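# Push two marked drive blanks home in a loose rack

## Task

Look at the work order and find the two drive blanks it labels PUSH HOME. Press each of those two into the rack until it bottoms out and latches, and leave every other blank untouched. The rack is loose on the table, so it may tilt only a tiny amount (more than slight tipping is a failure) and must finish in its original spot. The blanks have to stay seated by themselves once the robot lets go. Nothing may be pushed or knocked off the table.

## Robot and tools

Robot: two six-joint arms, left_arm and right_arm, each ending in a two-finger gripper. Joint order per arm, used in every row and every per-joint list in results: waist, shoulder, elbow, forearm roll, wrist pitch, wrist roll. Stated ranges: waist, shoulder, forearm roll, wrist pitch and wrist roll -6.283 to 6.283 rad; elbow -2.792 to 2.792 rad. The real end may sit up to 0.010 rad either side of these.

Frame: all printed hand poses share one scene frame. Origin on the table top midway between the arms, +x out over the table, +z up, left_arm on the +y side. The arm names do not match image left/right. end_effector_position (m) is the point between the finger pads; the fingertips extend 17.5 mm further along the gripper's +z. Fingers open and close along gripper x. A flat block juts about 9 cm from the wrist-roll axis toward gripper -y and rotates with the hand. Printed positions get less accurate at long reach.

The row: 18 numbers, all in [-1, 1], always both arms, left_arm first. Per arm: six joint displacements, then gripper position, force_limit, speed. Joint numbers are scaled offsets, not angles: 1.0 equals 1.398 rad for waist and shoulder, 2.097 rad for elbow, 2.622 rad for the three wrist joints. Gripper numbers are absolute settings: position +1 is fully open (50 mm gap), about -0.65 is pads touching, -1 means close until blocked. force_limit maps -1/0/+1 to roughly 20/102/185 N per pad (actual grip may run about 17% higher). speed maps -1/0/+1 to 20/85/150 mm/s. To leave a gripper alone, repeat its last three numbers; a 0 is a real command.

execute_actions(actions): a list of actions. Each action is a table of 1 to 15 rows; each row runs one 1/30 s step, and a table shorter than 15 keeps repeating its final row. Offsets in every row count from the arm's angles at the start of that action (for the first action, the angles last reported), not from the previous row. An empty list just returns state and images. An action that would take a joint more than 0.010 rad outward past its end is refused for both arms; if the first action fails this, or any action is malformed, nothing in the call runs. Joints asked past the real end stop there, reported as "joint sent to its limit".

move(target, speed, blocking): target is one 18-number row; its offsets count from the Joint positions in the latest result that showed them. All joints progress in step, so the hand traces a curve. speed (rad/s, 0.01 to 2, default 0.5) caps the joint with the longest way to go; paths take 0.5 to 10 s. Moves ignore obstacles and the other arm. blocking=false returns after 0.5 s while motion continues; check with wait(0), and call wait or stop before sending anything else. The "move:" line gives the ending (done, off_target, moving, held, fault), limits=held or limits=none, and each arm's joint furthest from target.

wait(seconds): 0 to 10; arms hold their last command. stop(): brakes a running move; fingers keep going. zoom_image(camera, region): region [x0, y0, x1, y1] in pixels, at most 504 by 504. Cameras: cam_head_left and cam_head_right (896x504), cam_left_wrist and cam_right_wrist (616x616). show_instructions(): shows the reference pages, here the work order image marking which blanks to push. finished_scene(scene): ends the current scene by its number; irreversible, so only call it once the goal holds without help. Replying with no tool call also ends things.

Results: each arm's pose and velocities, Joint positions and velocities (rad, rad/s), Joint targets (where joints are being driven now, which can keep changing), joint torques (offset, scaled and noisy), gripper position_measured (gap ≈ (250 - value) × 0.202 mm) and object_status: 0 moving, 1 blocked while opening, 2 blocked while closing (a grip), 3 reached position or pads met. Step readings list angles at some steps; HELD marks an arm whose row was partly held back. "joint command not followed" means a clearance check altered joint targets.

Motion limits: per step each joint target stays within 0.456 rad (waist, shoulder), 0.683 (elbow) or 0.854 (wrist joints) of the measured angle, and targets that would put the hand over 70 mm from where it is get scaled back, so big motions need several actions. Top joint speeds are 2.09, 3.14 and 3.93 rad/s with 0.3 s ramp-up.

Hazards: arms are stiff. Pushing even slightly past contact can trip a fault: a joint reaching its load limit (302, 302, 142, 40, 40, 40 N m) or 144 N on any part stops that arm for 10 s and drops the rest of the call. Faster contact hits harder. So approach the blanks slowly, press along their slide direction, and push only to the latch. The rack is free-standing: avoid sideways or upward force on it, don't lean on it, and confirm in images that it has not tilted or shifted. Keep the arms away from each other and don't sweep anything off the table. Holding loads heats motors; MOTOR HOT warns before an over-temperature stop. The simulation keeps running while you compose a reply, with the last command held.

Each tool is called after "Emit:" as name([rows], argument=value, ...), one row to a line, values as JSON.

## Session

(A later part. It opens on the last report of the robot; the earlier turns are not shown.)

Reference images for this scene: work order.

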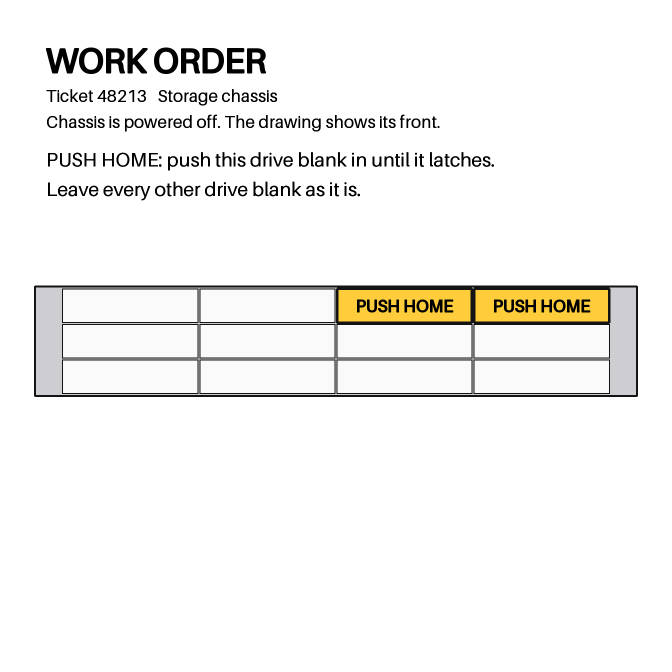

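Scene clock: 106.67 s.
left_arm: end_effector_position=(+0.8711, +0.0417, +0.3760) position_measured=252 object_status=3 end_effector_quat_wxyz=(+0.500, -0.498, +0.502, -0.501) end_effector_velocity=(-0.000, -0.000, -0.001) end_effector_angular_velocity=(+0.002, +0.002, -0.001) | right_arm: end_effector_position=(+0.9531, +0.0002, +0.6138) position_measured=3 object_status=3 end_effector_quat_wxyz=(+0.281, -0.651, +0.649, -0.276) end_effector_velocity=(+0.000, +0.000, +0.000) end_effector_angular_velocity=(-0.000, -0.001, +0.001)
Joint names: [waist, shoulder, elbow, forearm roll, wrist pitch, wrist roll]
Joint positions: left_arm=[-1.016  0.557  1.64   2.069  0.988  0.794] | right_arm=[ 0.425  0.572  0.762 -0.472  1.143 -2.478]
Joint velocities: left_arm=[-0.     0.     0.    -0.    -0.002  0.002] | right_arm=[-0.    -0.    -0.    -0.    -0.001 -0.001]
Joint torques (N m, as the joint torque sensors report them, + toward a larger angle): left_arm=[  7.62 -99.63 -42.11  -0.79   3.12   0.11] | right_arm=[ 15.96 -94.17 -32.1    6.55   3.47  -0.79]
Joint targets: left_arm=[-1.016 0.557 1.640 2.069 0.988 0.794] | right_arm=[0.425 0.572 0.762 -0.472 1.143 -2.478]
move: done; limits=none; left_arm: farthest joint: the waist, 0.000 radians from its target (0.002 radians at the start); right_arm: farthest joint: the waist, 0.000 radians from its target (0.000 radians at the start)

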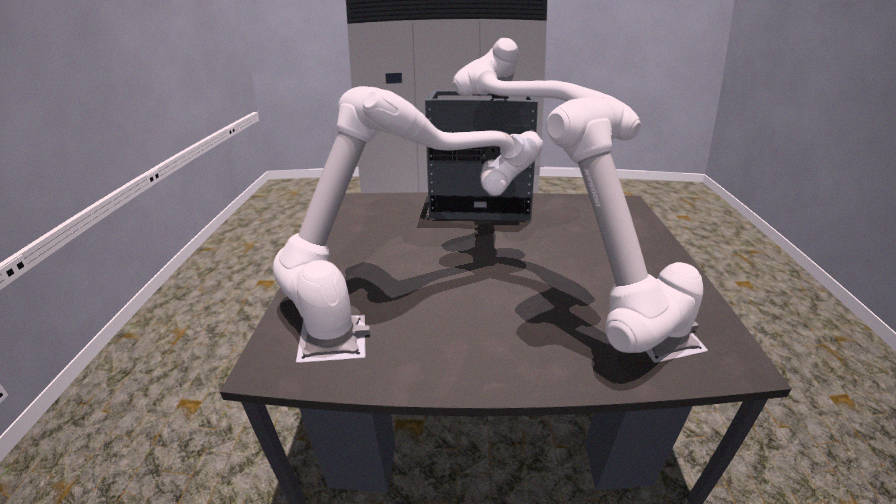

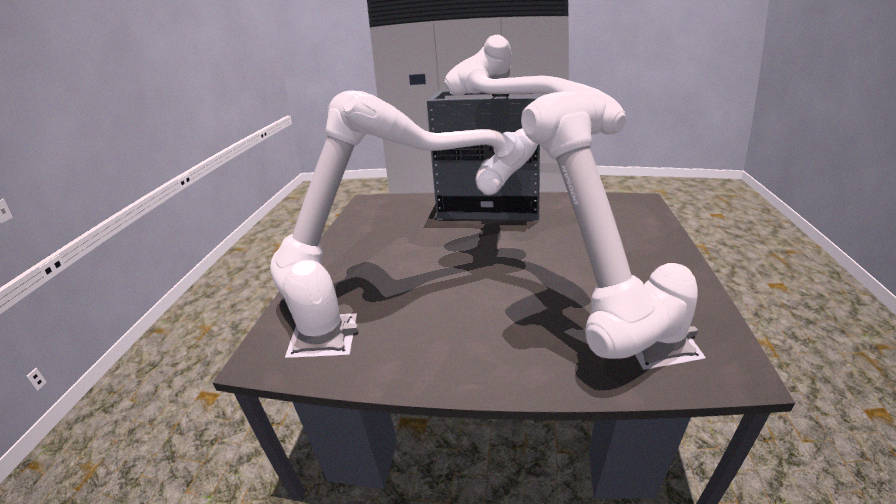

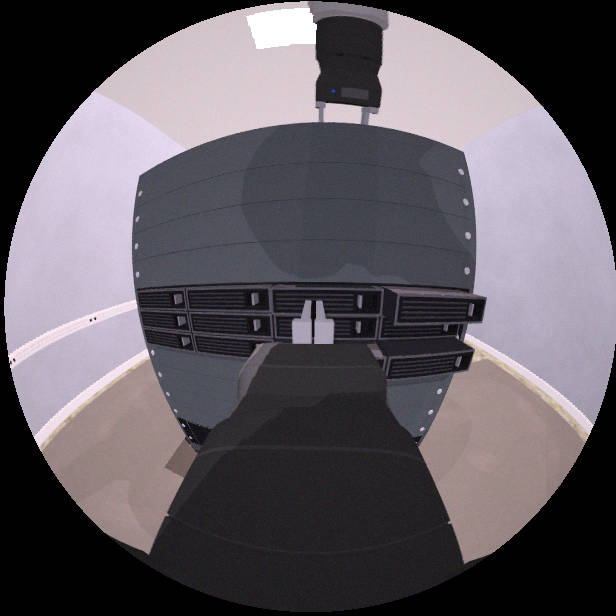

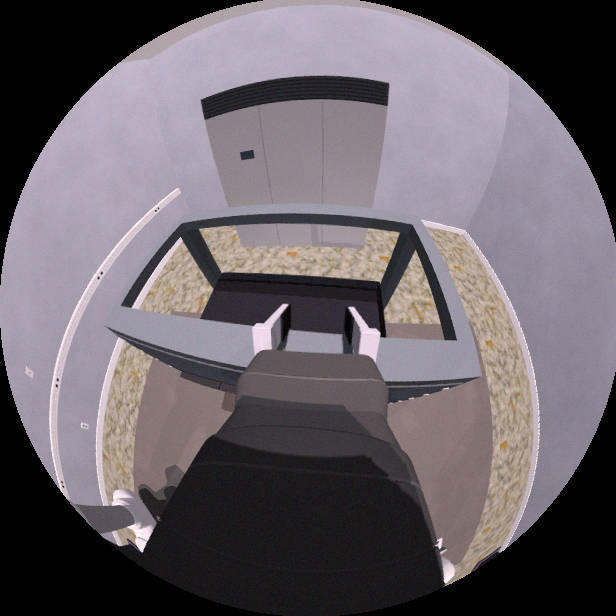

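Emit:
move(target=[0.0015,0.0011,-0.0013,0.0005,-0.0008,0.0001,-1,-0.5,0.5,0,0,0,0,0,0,1,0,0], speed=0.01)

Emit:
zoom_image(camera="cam_left_wrist", region=[140,200,480,400])

Scene clock: 108.47 s.
left_arm: end_effector_position=(+0.8731, +0.0419, +0.3760) position_measured=252 object_status=3 end_effector_quat_wxyz=(+0.500, -0.498, +0.502, -0.501) end_effector_velocity=(+0.000, -0.001, -0.000) end_effector_angular_velocity=(-0.002, +0.001, -0.001) | right_arm: end_effector_position=(+0.9531, +0.0002, +0.6138) position_measured=3 object_status=3 end_effector_quat_wxyz=(+0.281, -0.651, +0.649, -0.276) end_effector_velocity=(-0.000, +0.000, -0.000) end_effector_angular_velocity=(+0.001, +0.001, +0.000)
Joint names: [waist, shoulder, elbow, forearm roll, wrist pitch, wrist roll]
Joint positions: left_arm=[-1.014  0.559  1.637  2.071  0.986  0.794] | right_arm=[ 0.425  0.572  0.762 -0.472  1.143 -2.478]
Joint velocities: left_arm=[-0.     0.    -0.001 -0.    -0.002 -0.001] | right_arm=[-0.     0.     0.     0.001 -0.     0.   ]
Joint torques (N m, as the joint torque sensors report them, + toward a larger angle): left_arm=[  7.67 -98.47 -41.3   -0.66   3.13  -0.3 ] | right_arm=[ 17.77 -94.32 -32.47   6.59   3.33  -0.53]
Joint targets: left_arm=[-1.014 0.559 1.637 2.071 0.986 0.794] | right_arm=[0.425 0.572 0.762 -0.472 1.143 -2.478]
move: done; limits=none; left_arm: farthest joint: the waist, 0.000 radians from its target (0.002 radians at the start); right_arm: farthest joint: the waist, 0.000 radians from its target (0.000 radians at the start)

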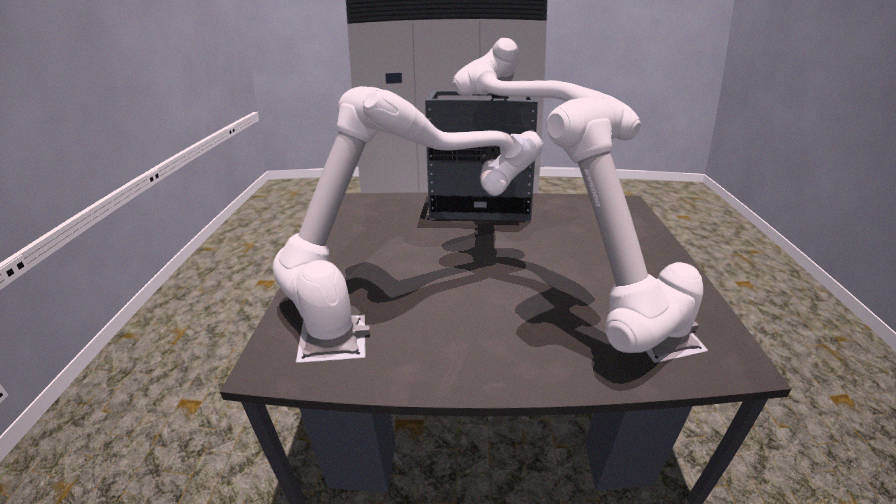

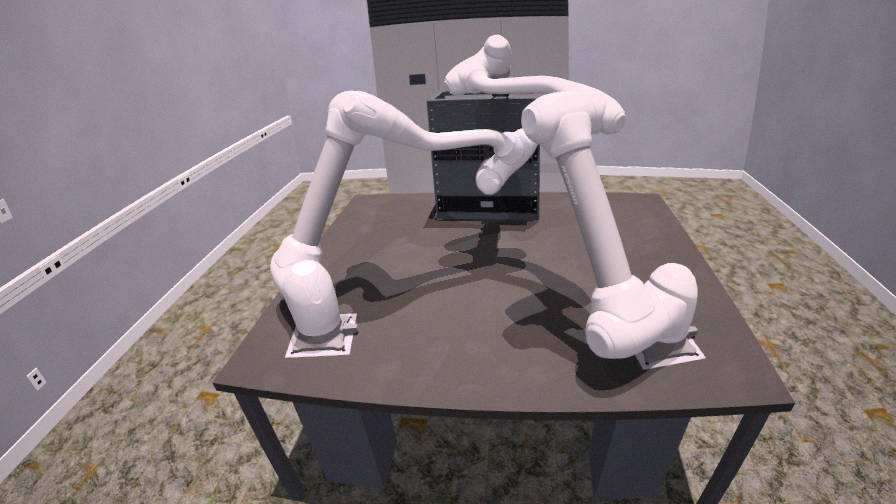

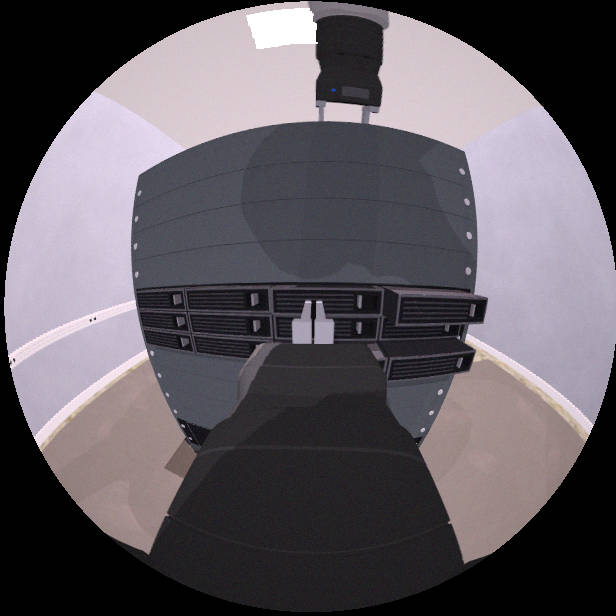

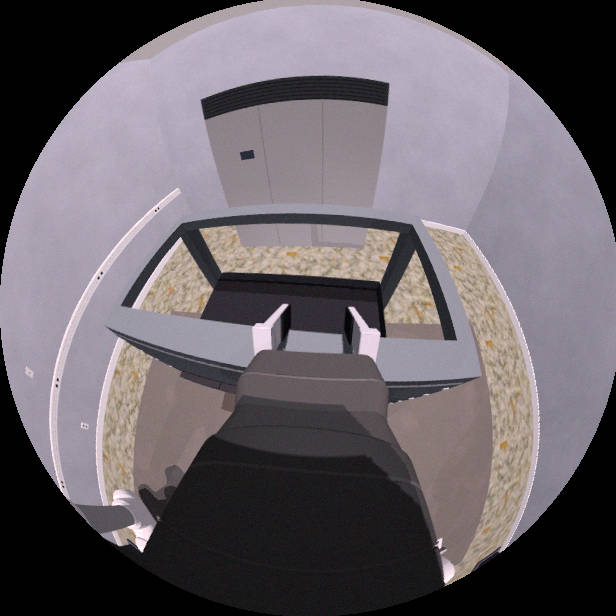

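Region (140, 200, 480, 400) of cam_left_wrist's 616x616 image, scaled by 1.482, with more detail than that image has; it fills the top 296 rows of this view, and the rest is white.

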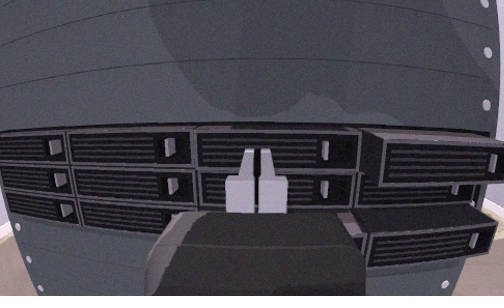

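Emit:
move(target=[0.001,0.0007,-0.0008,0.0003,-0.0005,0.0001,-1,-0.5,0.5,0,0,0,0,0,0,1,0,0], speed=0.01)

Scene clock: 110.37 s.
left_arm: end_effector_position=(+0.8743, +0.0422, +0.3760) position_measured=252 object_status=3 end_effector_quat_wxyz=(+0.500, -0.498, +0.502, -0.501) end_effector_velocity=(-0.000, +0.000, +0.000) end_effector_angular_velocity=(-0.000, -0.001, +0.001) | right_arm: end_effector_position=(+0.9531, +0.0002, +0.6138) position_measured=3 object_status=3 end_effector_quat_wxyz=(+0.281, -0.651, +0.649, -0.276) end_effector_velocity=(+0.000, +0.000, +0.000) end_effector_angular_velocity=(+0.001, -0.000, -0.000)
Joint names: [waist, shoulder, elbow, forearm roll, wrist pitch, wrist roll]
Joint positions: left_arm=[-1.013  0.56   1.636  2.071  0.984  0.794] | right_arm=[ 0.425  0.572  0.762 -0.472  1.143 -2.478]
Joint velocities: left_arm=[-0.     0.     0.     0.001  0.002 -0.001] | right_arm=[ 0.     0.    -0.001  0.    -0.     0.001]
Joint torques (N m, as the joint torque sensors report them, + toward a larger angle): left_arm=[  8.04 -98.87 -41.15  -1.11   2.88  -0.26] | right_arm=[ 16.21 -95.48 -32.05   6.6    3.36  -0.72]
Joint targets: left_arm=[-1.013 0.560 1.636 2.071 0.984 0.794] | right_arm=[0.425 0.572 0.762 -0.472 1.143 -2.478]
move: done; limits=none; left_arm: farthest joint: the waist, 0.000 radians from its target (0.001 radians at the start); right_arm: farthest joint: the waist, 0.000 radians from its target (0.000 radians at the start)

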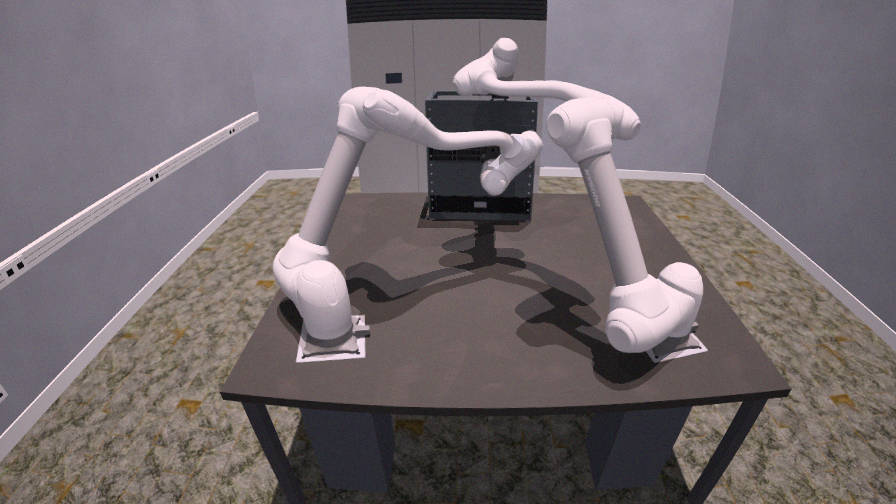

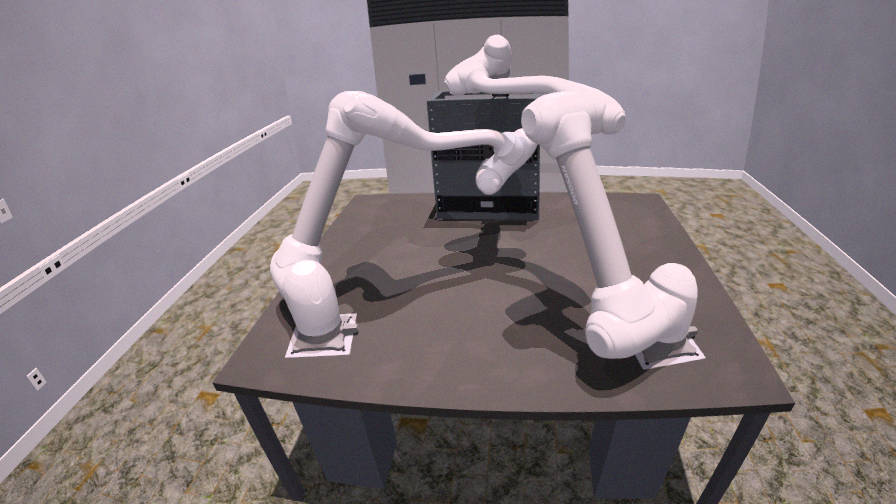

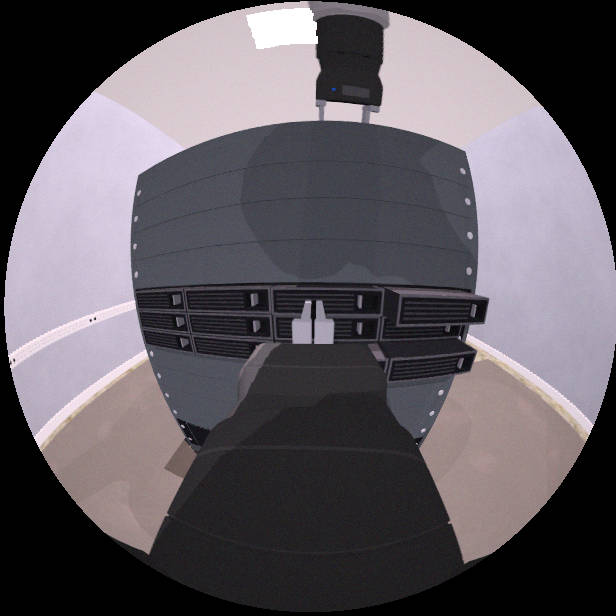

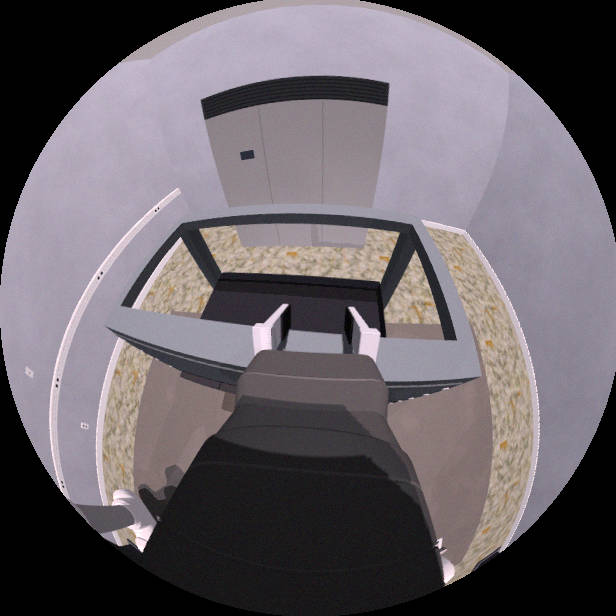

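Emit:
move(target=[0.0011,0.0008,-0.0009,0.0003,-0.0006,0.0001,-1,-0.5,0.5,0,0,0,0,0,0,1,0,0], speed=0.01)

Scene clock: 112.10 s.
left_arm: end_effector_position=(+0.8758, +0.0424, +0.3760) position_measured=252 object_status=3 end_effector_quat_wxyz=(+0.500, -0.498, +0.502, -0.501) end_effector_velocity=(+0.000, +0.000, +0.001) end_effector_angular_velocity=(-0.001, -0.001, +0.000) | right_arm: end_effector_position=(+0.9531, +0.0002, +0.6138) position_measured=3 object_status=3 end_effector_quat_wxyz=(+0.281, -0.651, +0.649, -0.276) end_effector_velocity=(+0.000, -0.000, -0.000) end_effector_angular_velocity=(-0.001, -0.000, +0.000)
Joint names: [waist, shoulder, elbow, forearm roll, wrist pitch, wrist roll]
Joint positions: left_arm=[-1.011  0.561  1.634  2.072  0.983  0.795] | right_arm=[ 0.425  0.572  0.762 -0.472  1.143 -2.478]
Joint velocities: left_arm=[ 0. -0. -0. -0.  0. -0.] | right_arm=[-0.     0.     0.    -0.001  0.    -0.001]
Joint torques (N m, as the joint torque sensors report them, + toward a larger angle): left_arm=[  8.34 -97.47 -40.78  -0.79   2.72  -0.32] | right_arm=[ 18.24 -94.37 -32.43   6.62   3.45  -0.71]
Joint targets: left_arm=[-1.011 0.561 1.634 2.072 0.983 0.795] | right_arm=[0.425 0.572 0.762 -0.472 1.143 -2.478]
move: done; limits=none; left_arm: farthest joint: the waist, 0.000 radians from its target (0.001 radians at the start); right_arm: farthest joint: the waist, 0.000 radians from its target (0.000 radians at the start)

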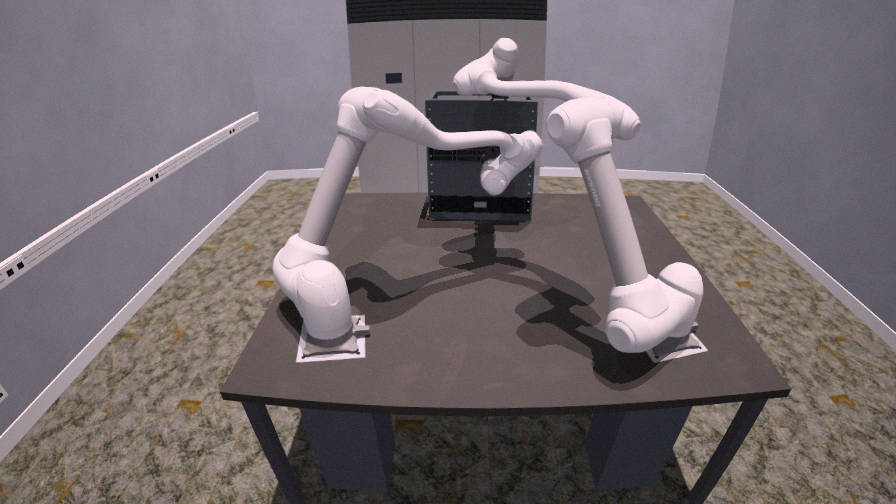

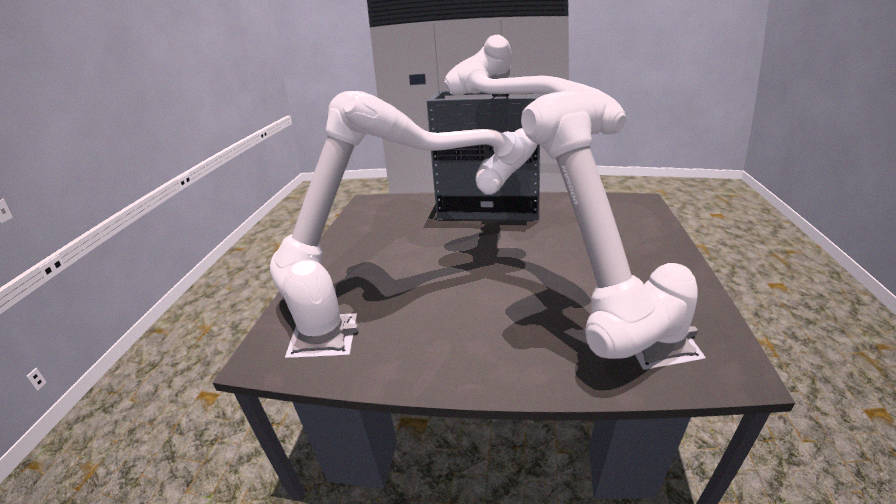

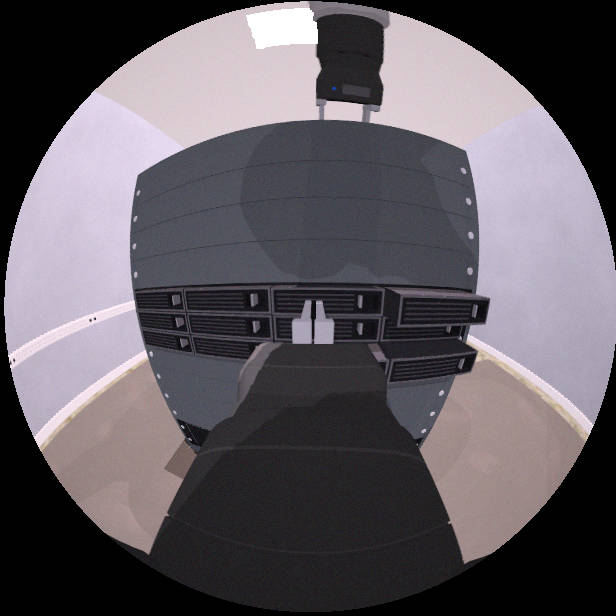

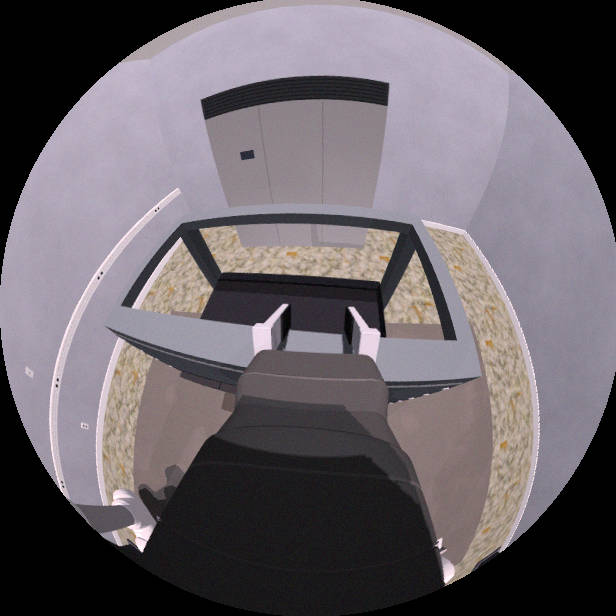

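Emit:
move(target=[0.0011,0.0008,-0.0009,0.0003,-0.0006,0.0001,-1,-0.5,0.5,0,0,0,0,0,0,1,0,0], speed=0.01)

Emit:
zoom_image(camera="cam_left_wrist", region=[140,200,480,400])

Scene clock: 113.70 s.
left_arm: end_effector_position=(+0.8772, +0.0426, +0.3759) position_measured=252 object_status=3 end_effector_quat_wxyz=(+0.500, -0.498, +0.502, -0.501) end_effector_velocity=(-0.000, +0.001, +0.000) end_effector_angular_velocity=(+0.003, -0.001, +0.002) | right_arm: end_effector_position=(+0.9531, +0.0002, +0.6138) position_measured=3 object_status=3 end_effector_quat_wxyz=(+0.281, -0.651, +0.649, -0.276) end_effector_velocity=(-0.000, +0.000, -0.001) end_effector_angular_velocity=(-0.000, +0.001, -0.000)
Joint names: [waist, shoulder, elbow, forearm roll, wrist pitch, wrist roll]
Joint positions: left_arm=[-1.01   0.562  1.632  2.073  0.981  0.795] | right_arm=[ 0.425  0.572  0.762 -0.472  1.143 -2.478]
Joint velocities: left_arm=[-0.    -0.     0.001 -0.     0.003  0.003] | right_arm=[-0.     0.     0.001  0.001  0.     0.   ]
Joint torques (N m, as the joint torque sensors report them, + toward a larger angle): left_arm=[   9.45 -100.08  -41.36   -0.94    2.61   -0.09] | right_arm=[ 16.22 -93.6  -31.78   6.53   3.58  -0.85]
Joint targets: left_arm=[-1.010 0.562 1.632 2.073 0.981 0.795] | right_arm=[0.425 0.572 0.762 -0.472 1.143 -2.478]
move: done; limits=none; left_arm: farthest joint: the waist, 0.000 radians from its target (0.002 radians at the start); right_arm: farthest joint: the waist, 0.000 radians from its target (0.000 radians at the start)

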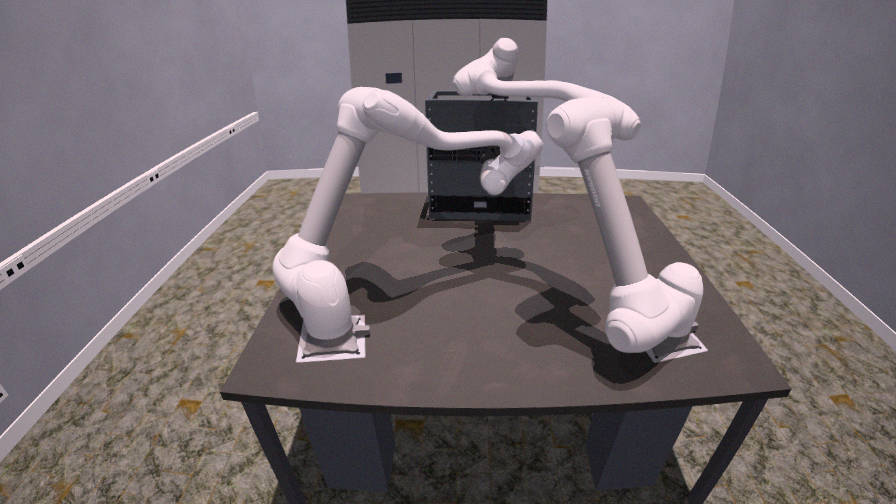

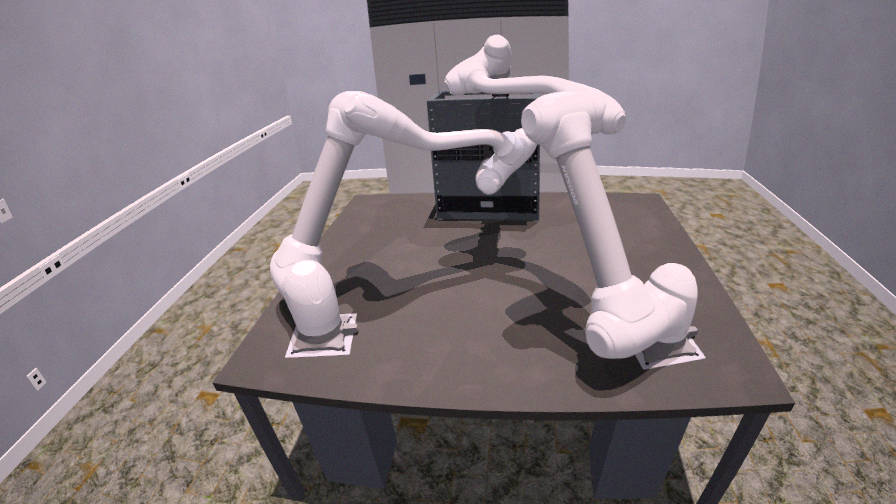

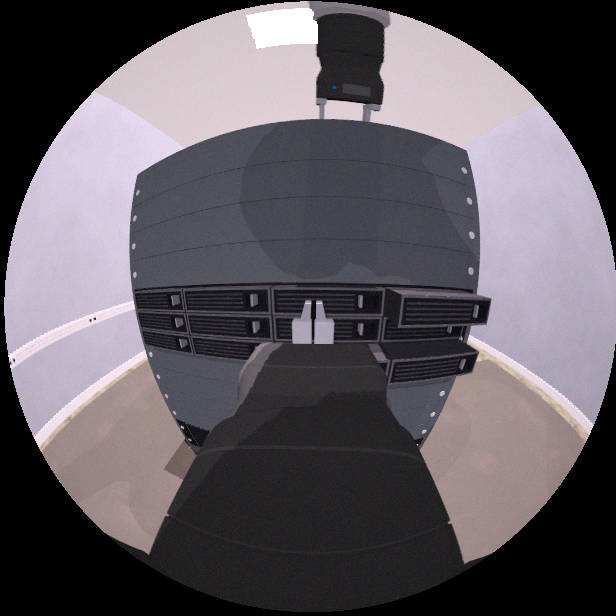

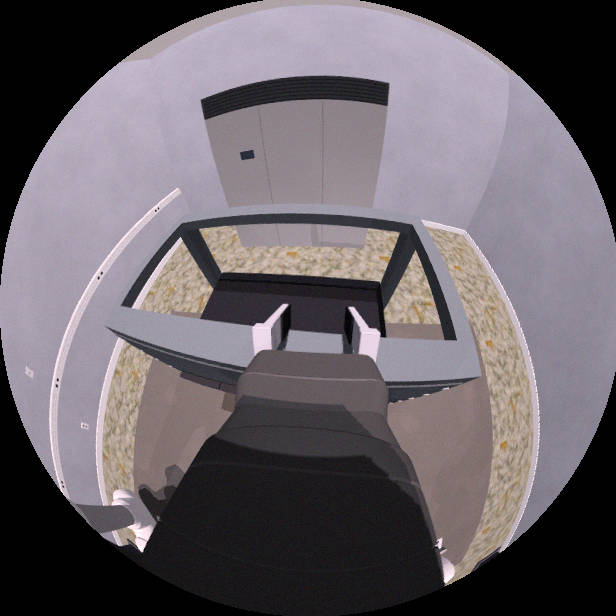

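Region (140, 200, 480, 400) of cam_left_wrist's 616x616 image, scaled by 1.482, with more detail than that image has; it fills the top 296 rows of this view, and the rest is white.

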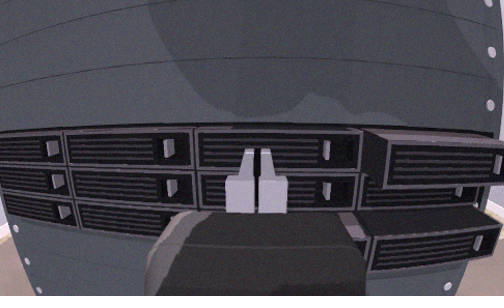

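Emit:
move(target=[0.0011,0.0008,-0.0009,0.0003,-0.0006,0.0001,-1,-0.5,0.5,0,0,0,0,0,0,1,0,0], speed=0.01)

Scene clock: 115.97 s.
left_arm: end_effector_position=(+0.8786, +0.0429, +0.3759) position_measured=252 object_status=3 end_effector_quat_wxyz=(+0.500, -0.498, +0.502, -0.501) end_effector_velocity=(+0.000, +0.000, +0.000) end_effector_angular_velocity=(-0.001, -0.000, +0.001) | right_arm: end_effector_position=(+0.9531, +0.0002, +0.6138) position_measured=3 object_status=3 end_effector_quat_wxyz=(+0.281, -0.651, +0.649, -0.276) end_effector_velocity=(-0.000, -0.000, +0.000) end_effector_angular_velocity=(-0.000, +0.000, -0.000)
Joint names: [waist, shoulder, elbow, forearm roll, wrist pitch, wrist roll]
Joint positions: left_arm=[-1.008  0.563  1.63   2.074  0.98   0.795] | right_arm=[ 0.425  0.572  0.762 -0.472  1.143 -2.478]
Joint velocities: left_arm=[ 0.    -0.     0.     0.     0.    -0.001] | right_arm=[-0.    -0.    -0.    -0.     0.001 -0.   ]
Joint torques (N m, as the joint torque sensors report them, + toward a larger angle): left_arm=[  8.11 -98.87 -40.92  -0.95   2.72  -0.13] | right_arm=[ 17.86 -94.32 -31.74   6.58   3.26  -0.52]
Joint targets: left_arm=[-1.008 0.563 1.630 2.074 0.980 0.795] | right_arm=[0.425 0.572 0.762 -0.472 1.143 -2.478]
move: done; limits=none; left_arm: farthest joint: the waist, 0.000 radians from its target (0.001 radians at the start); right_arm: farthest joint: the waist, 0.000 radians from its target (0.000 radians at the start)

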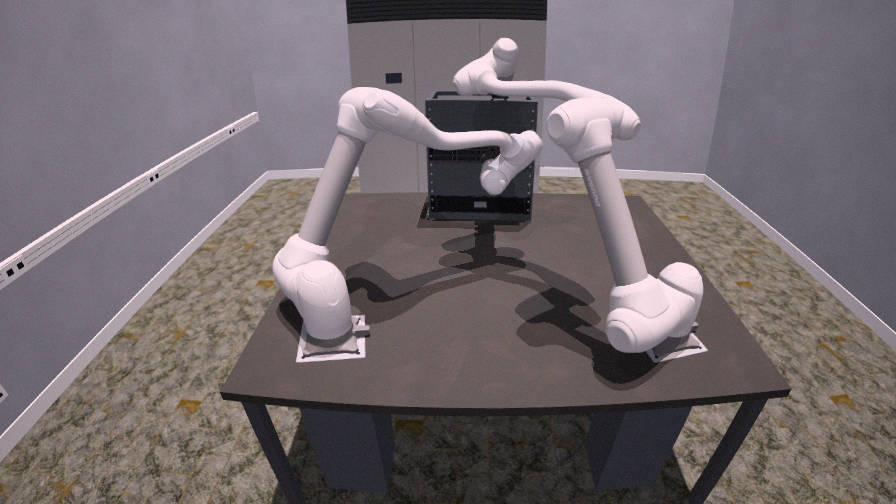

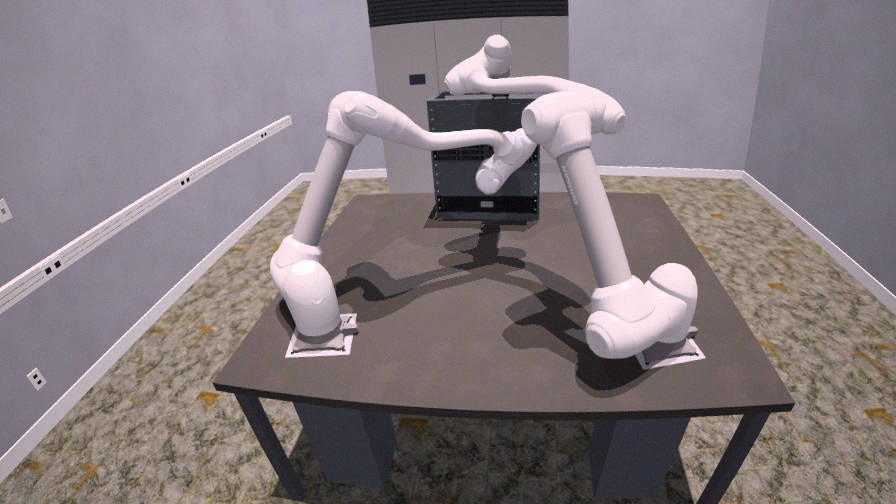

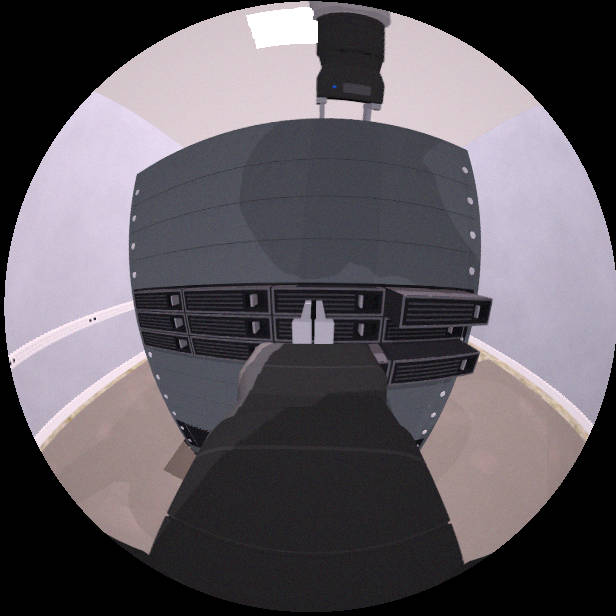

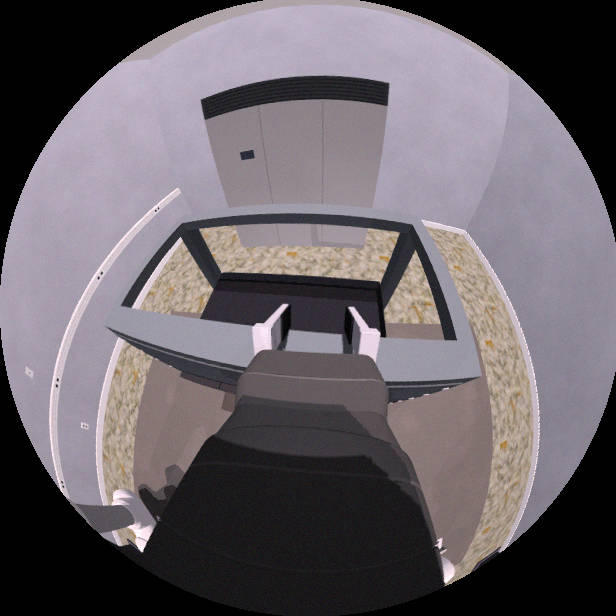

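Emit:
move(target=[0.0011,0.0008,-0.0009,0.0003,-0.0006,0.0001,-1,-0.5,0.5,0,0,0,0,0,0,1,0,0], speed=0.01)

Scene clock: 117.23 s.
left_arm: end_effector_position=(+0.8799, +0.0430, +0.3758) position_measured=252 object_status=3 end_effector_quat_wxyz=(+0.500, -0.498, +0.502, -0.501) end_effector_velocity=(+0.000, +0.001, -0.001) end_effector_angular_velocity=(-0.001, +0.000, +0.001) | right_arm: end_effector_position=(+0.9531, +0.0002, +0.6139) position_measured=3 object_status=3 end_effector_quat_wxyz=(+0.281, -0.651, +0.649, -0.276) end_effector_velocity=(-0.000, +0.000, -0.001) end_effector_angular_velocity=(+0.000, +0.001, +0.000)
Joint names: [waist, shoulder, elbow, forearm roll, wrist pitch, wrist roll]
Joint positions: left_arm=[-1.007  0.564  1.628  2.074  0.978  0.795] | right_arm=[ 0.425  0.572  0.761 -0.472  1.143 -2.478]
Joint velocities: left_arm=[ 0.001  0.     0.    -0.     0.001 -0.001] | right_arm=[ 0.    -0.     0.001  0.001 -0.     0.   ]
Joint torques (N m, as the joint torque sensors report them, + toward a larger angle): left_arm=[ 37.73 -83.49 -55.78  -0.59  -0.89   0.  ] | right_arm=[ 20.87 -93.49 -27.93   8.06   6.6   -1.06]
Joint targets: left_arm=[-1.006 0.564 1.628 2.074 0.978 0.795] | right_arm=[0.425 0.572 0.762 -0.472 1.143 -2.478]
move: done; limits=none; left_arm: farthest joint: the waist, 0.000 radians from its target (0.002 radians at the start); right_arm: farthest joint: the elbow, 0.001 radians from its target (0.000 radians at the start)

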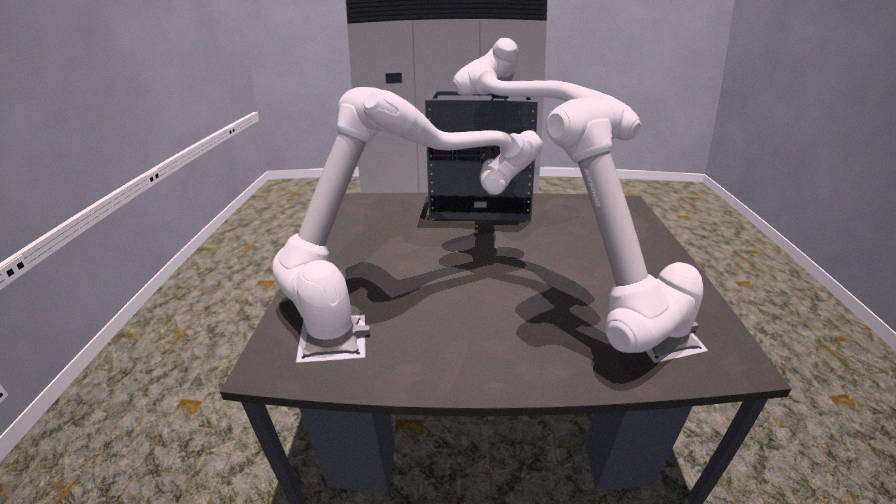

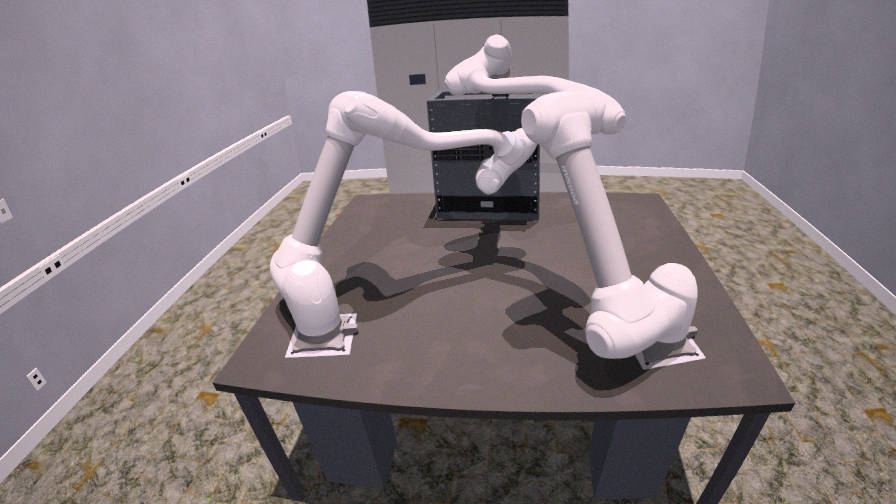

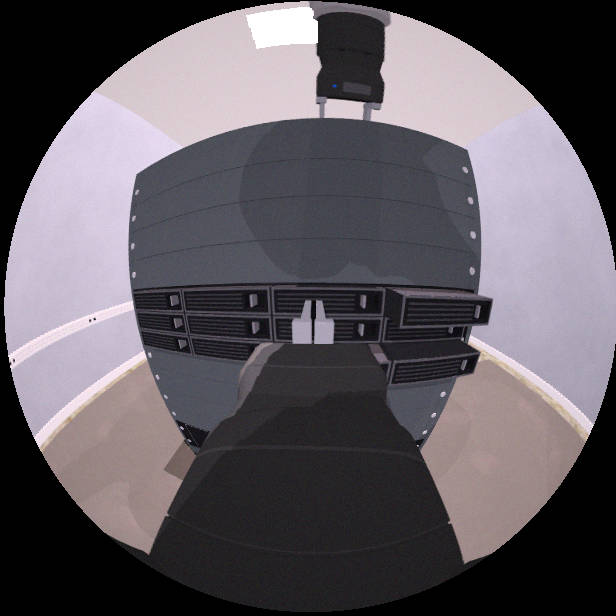

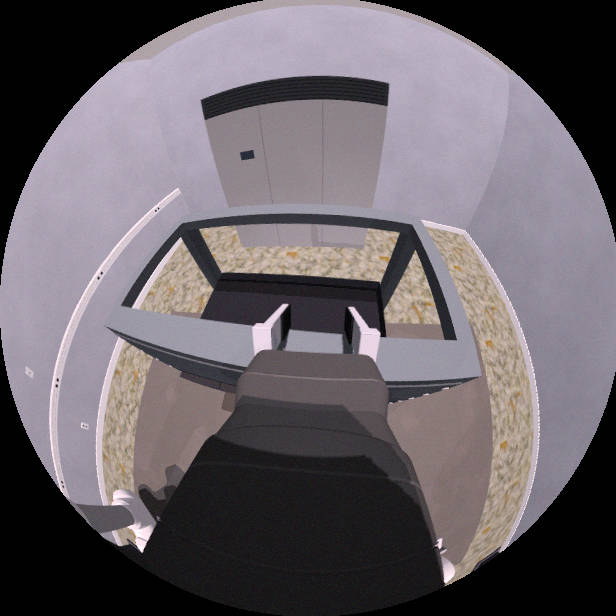

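Emit:
move(target=[-0.062,-0.046,0.050,-0.018,0.030,-0.003,-1,-0.5,0.5,0,0,0,0,0,0,1,0,0], speed=0.25)

Scene clock: 120.17 s.
left_arm: end_effector_position=(+0.8006, +0.0333, +0.3780) position_measured=252 object_status=3 end_effector_quat_wxyz=(+0.498, -0.498, +0.502, -0.502) end_effector_velocity=(-0.000, -0.000, -0.001) end_effector_angular_velocity=(+0.001, +0.002, -0.002) | right_arm: end_effector_position=(+0.9531, +0.0002, +0.6138) position_measured=3 object_status=3 end_effector_quat_wxyz=(+0.281, -0.651, +0.649, -0.276) end_effector_velocity=(-0.000, -0.000, +0.001) end_effector_angular_velocity=(-0.000, -0.001, -0.001)
Joint names: [waist, shoulder, elbow, forearm roll, wrist pitch, wrist roll]
Joint positions: left_arm=[-1.093  0.5    1.733  2.027  1.057  0.787] | right_arm=[ 0.425  0.572  0.762 -0.472  1.143 -2.478]
Joint velocities: left_arm=[ 0.     0.     0.001  0.    -0.002  0.   ] | right_arm=[ 0.    -0.    -0.001 -0.001  0.001  0.   ]
Joint torques (N m, as the joint torque sensors report them, + toward a larger angle): left_arm=[  0.95 -93.04 -38.99   0.34   2.67   0.05] | right_arm=[ 10.91 -81.43 -27.83   6.16   2.77  -0.7 ]
Joint targets: left_arm=[-1.093 0.500 1.733 2.027 1.057 0.787] | right_arm=[0.425 0.572 0.761 -0.472 1.143 -2.478]
move: done; limits=none; left_arm: farthest joint: the waist, 0.000 radians from its target (0.087 radians at the start); right_arm: farthest joint: the elbow, 0.001 radians from its target (0.001 radians at the start)

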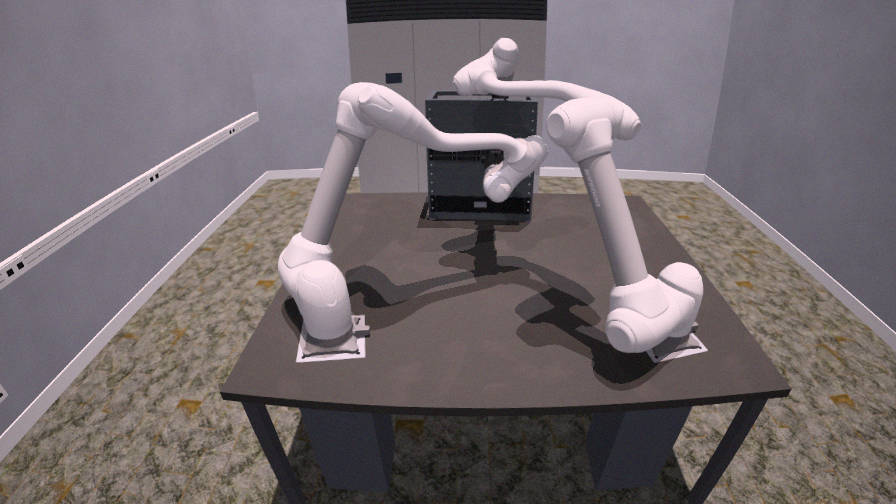

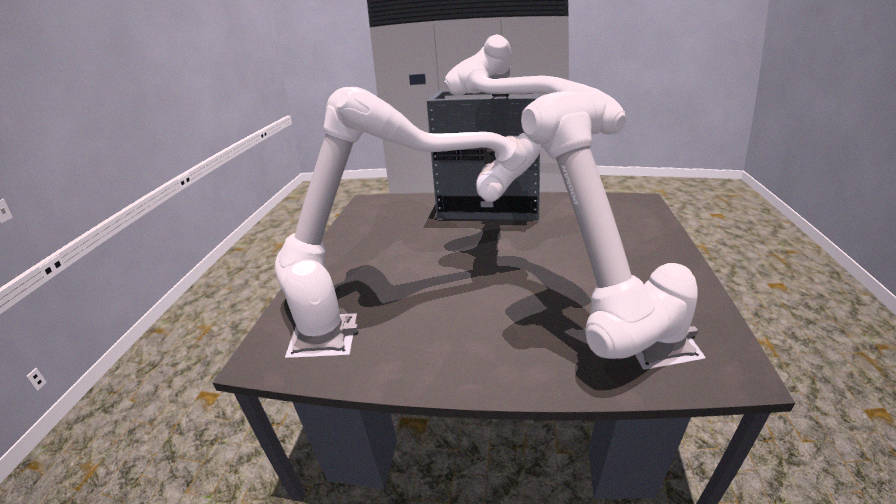

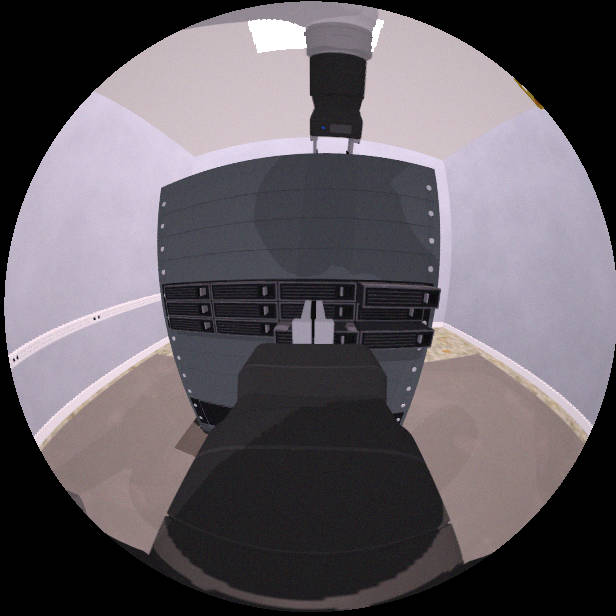

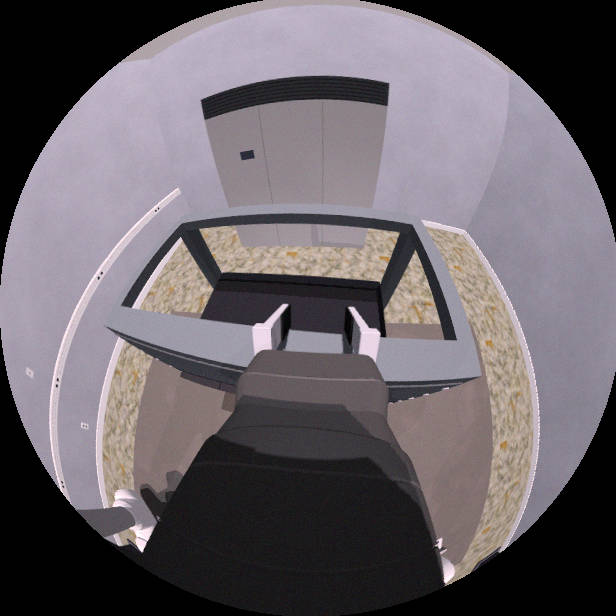

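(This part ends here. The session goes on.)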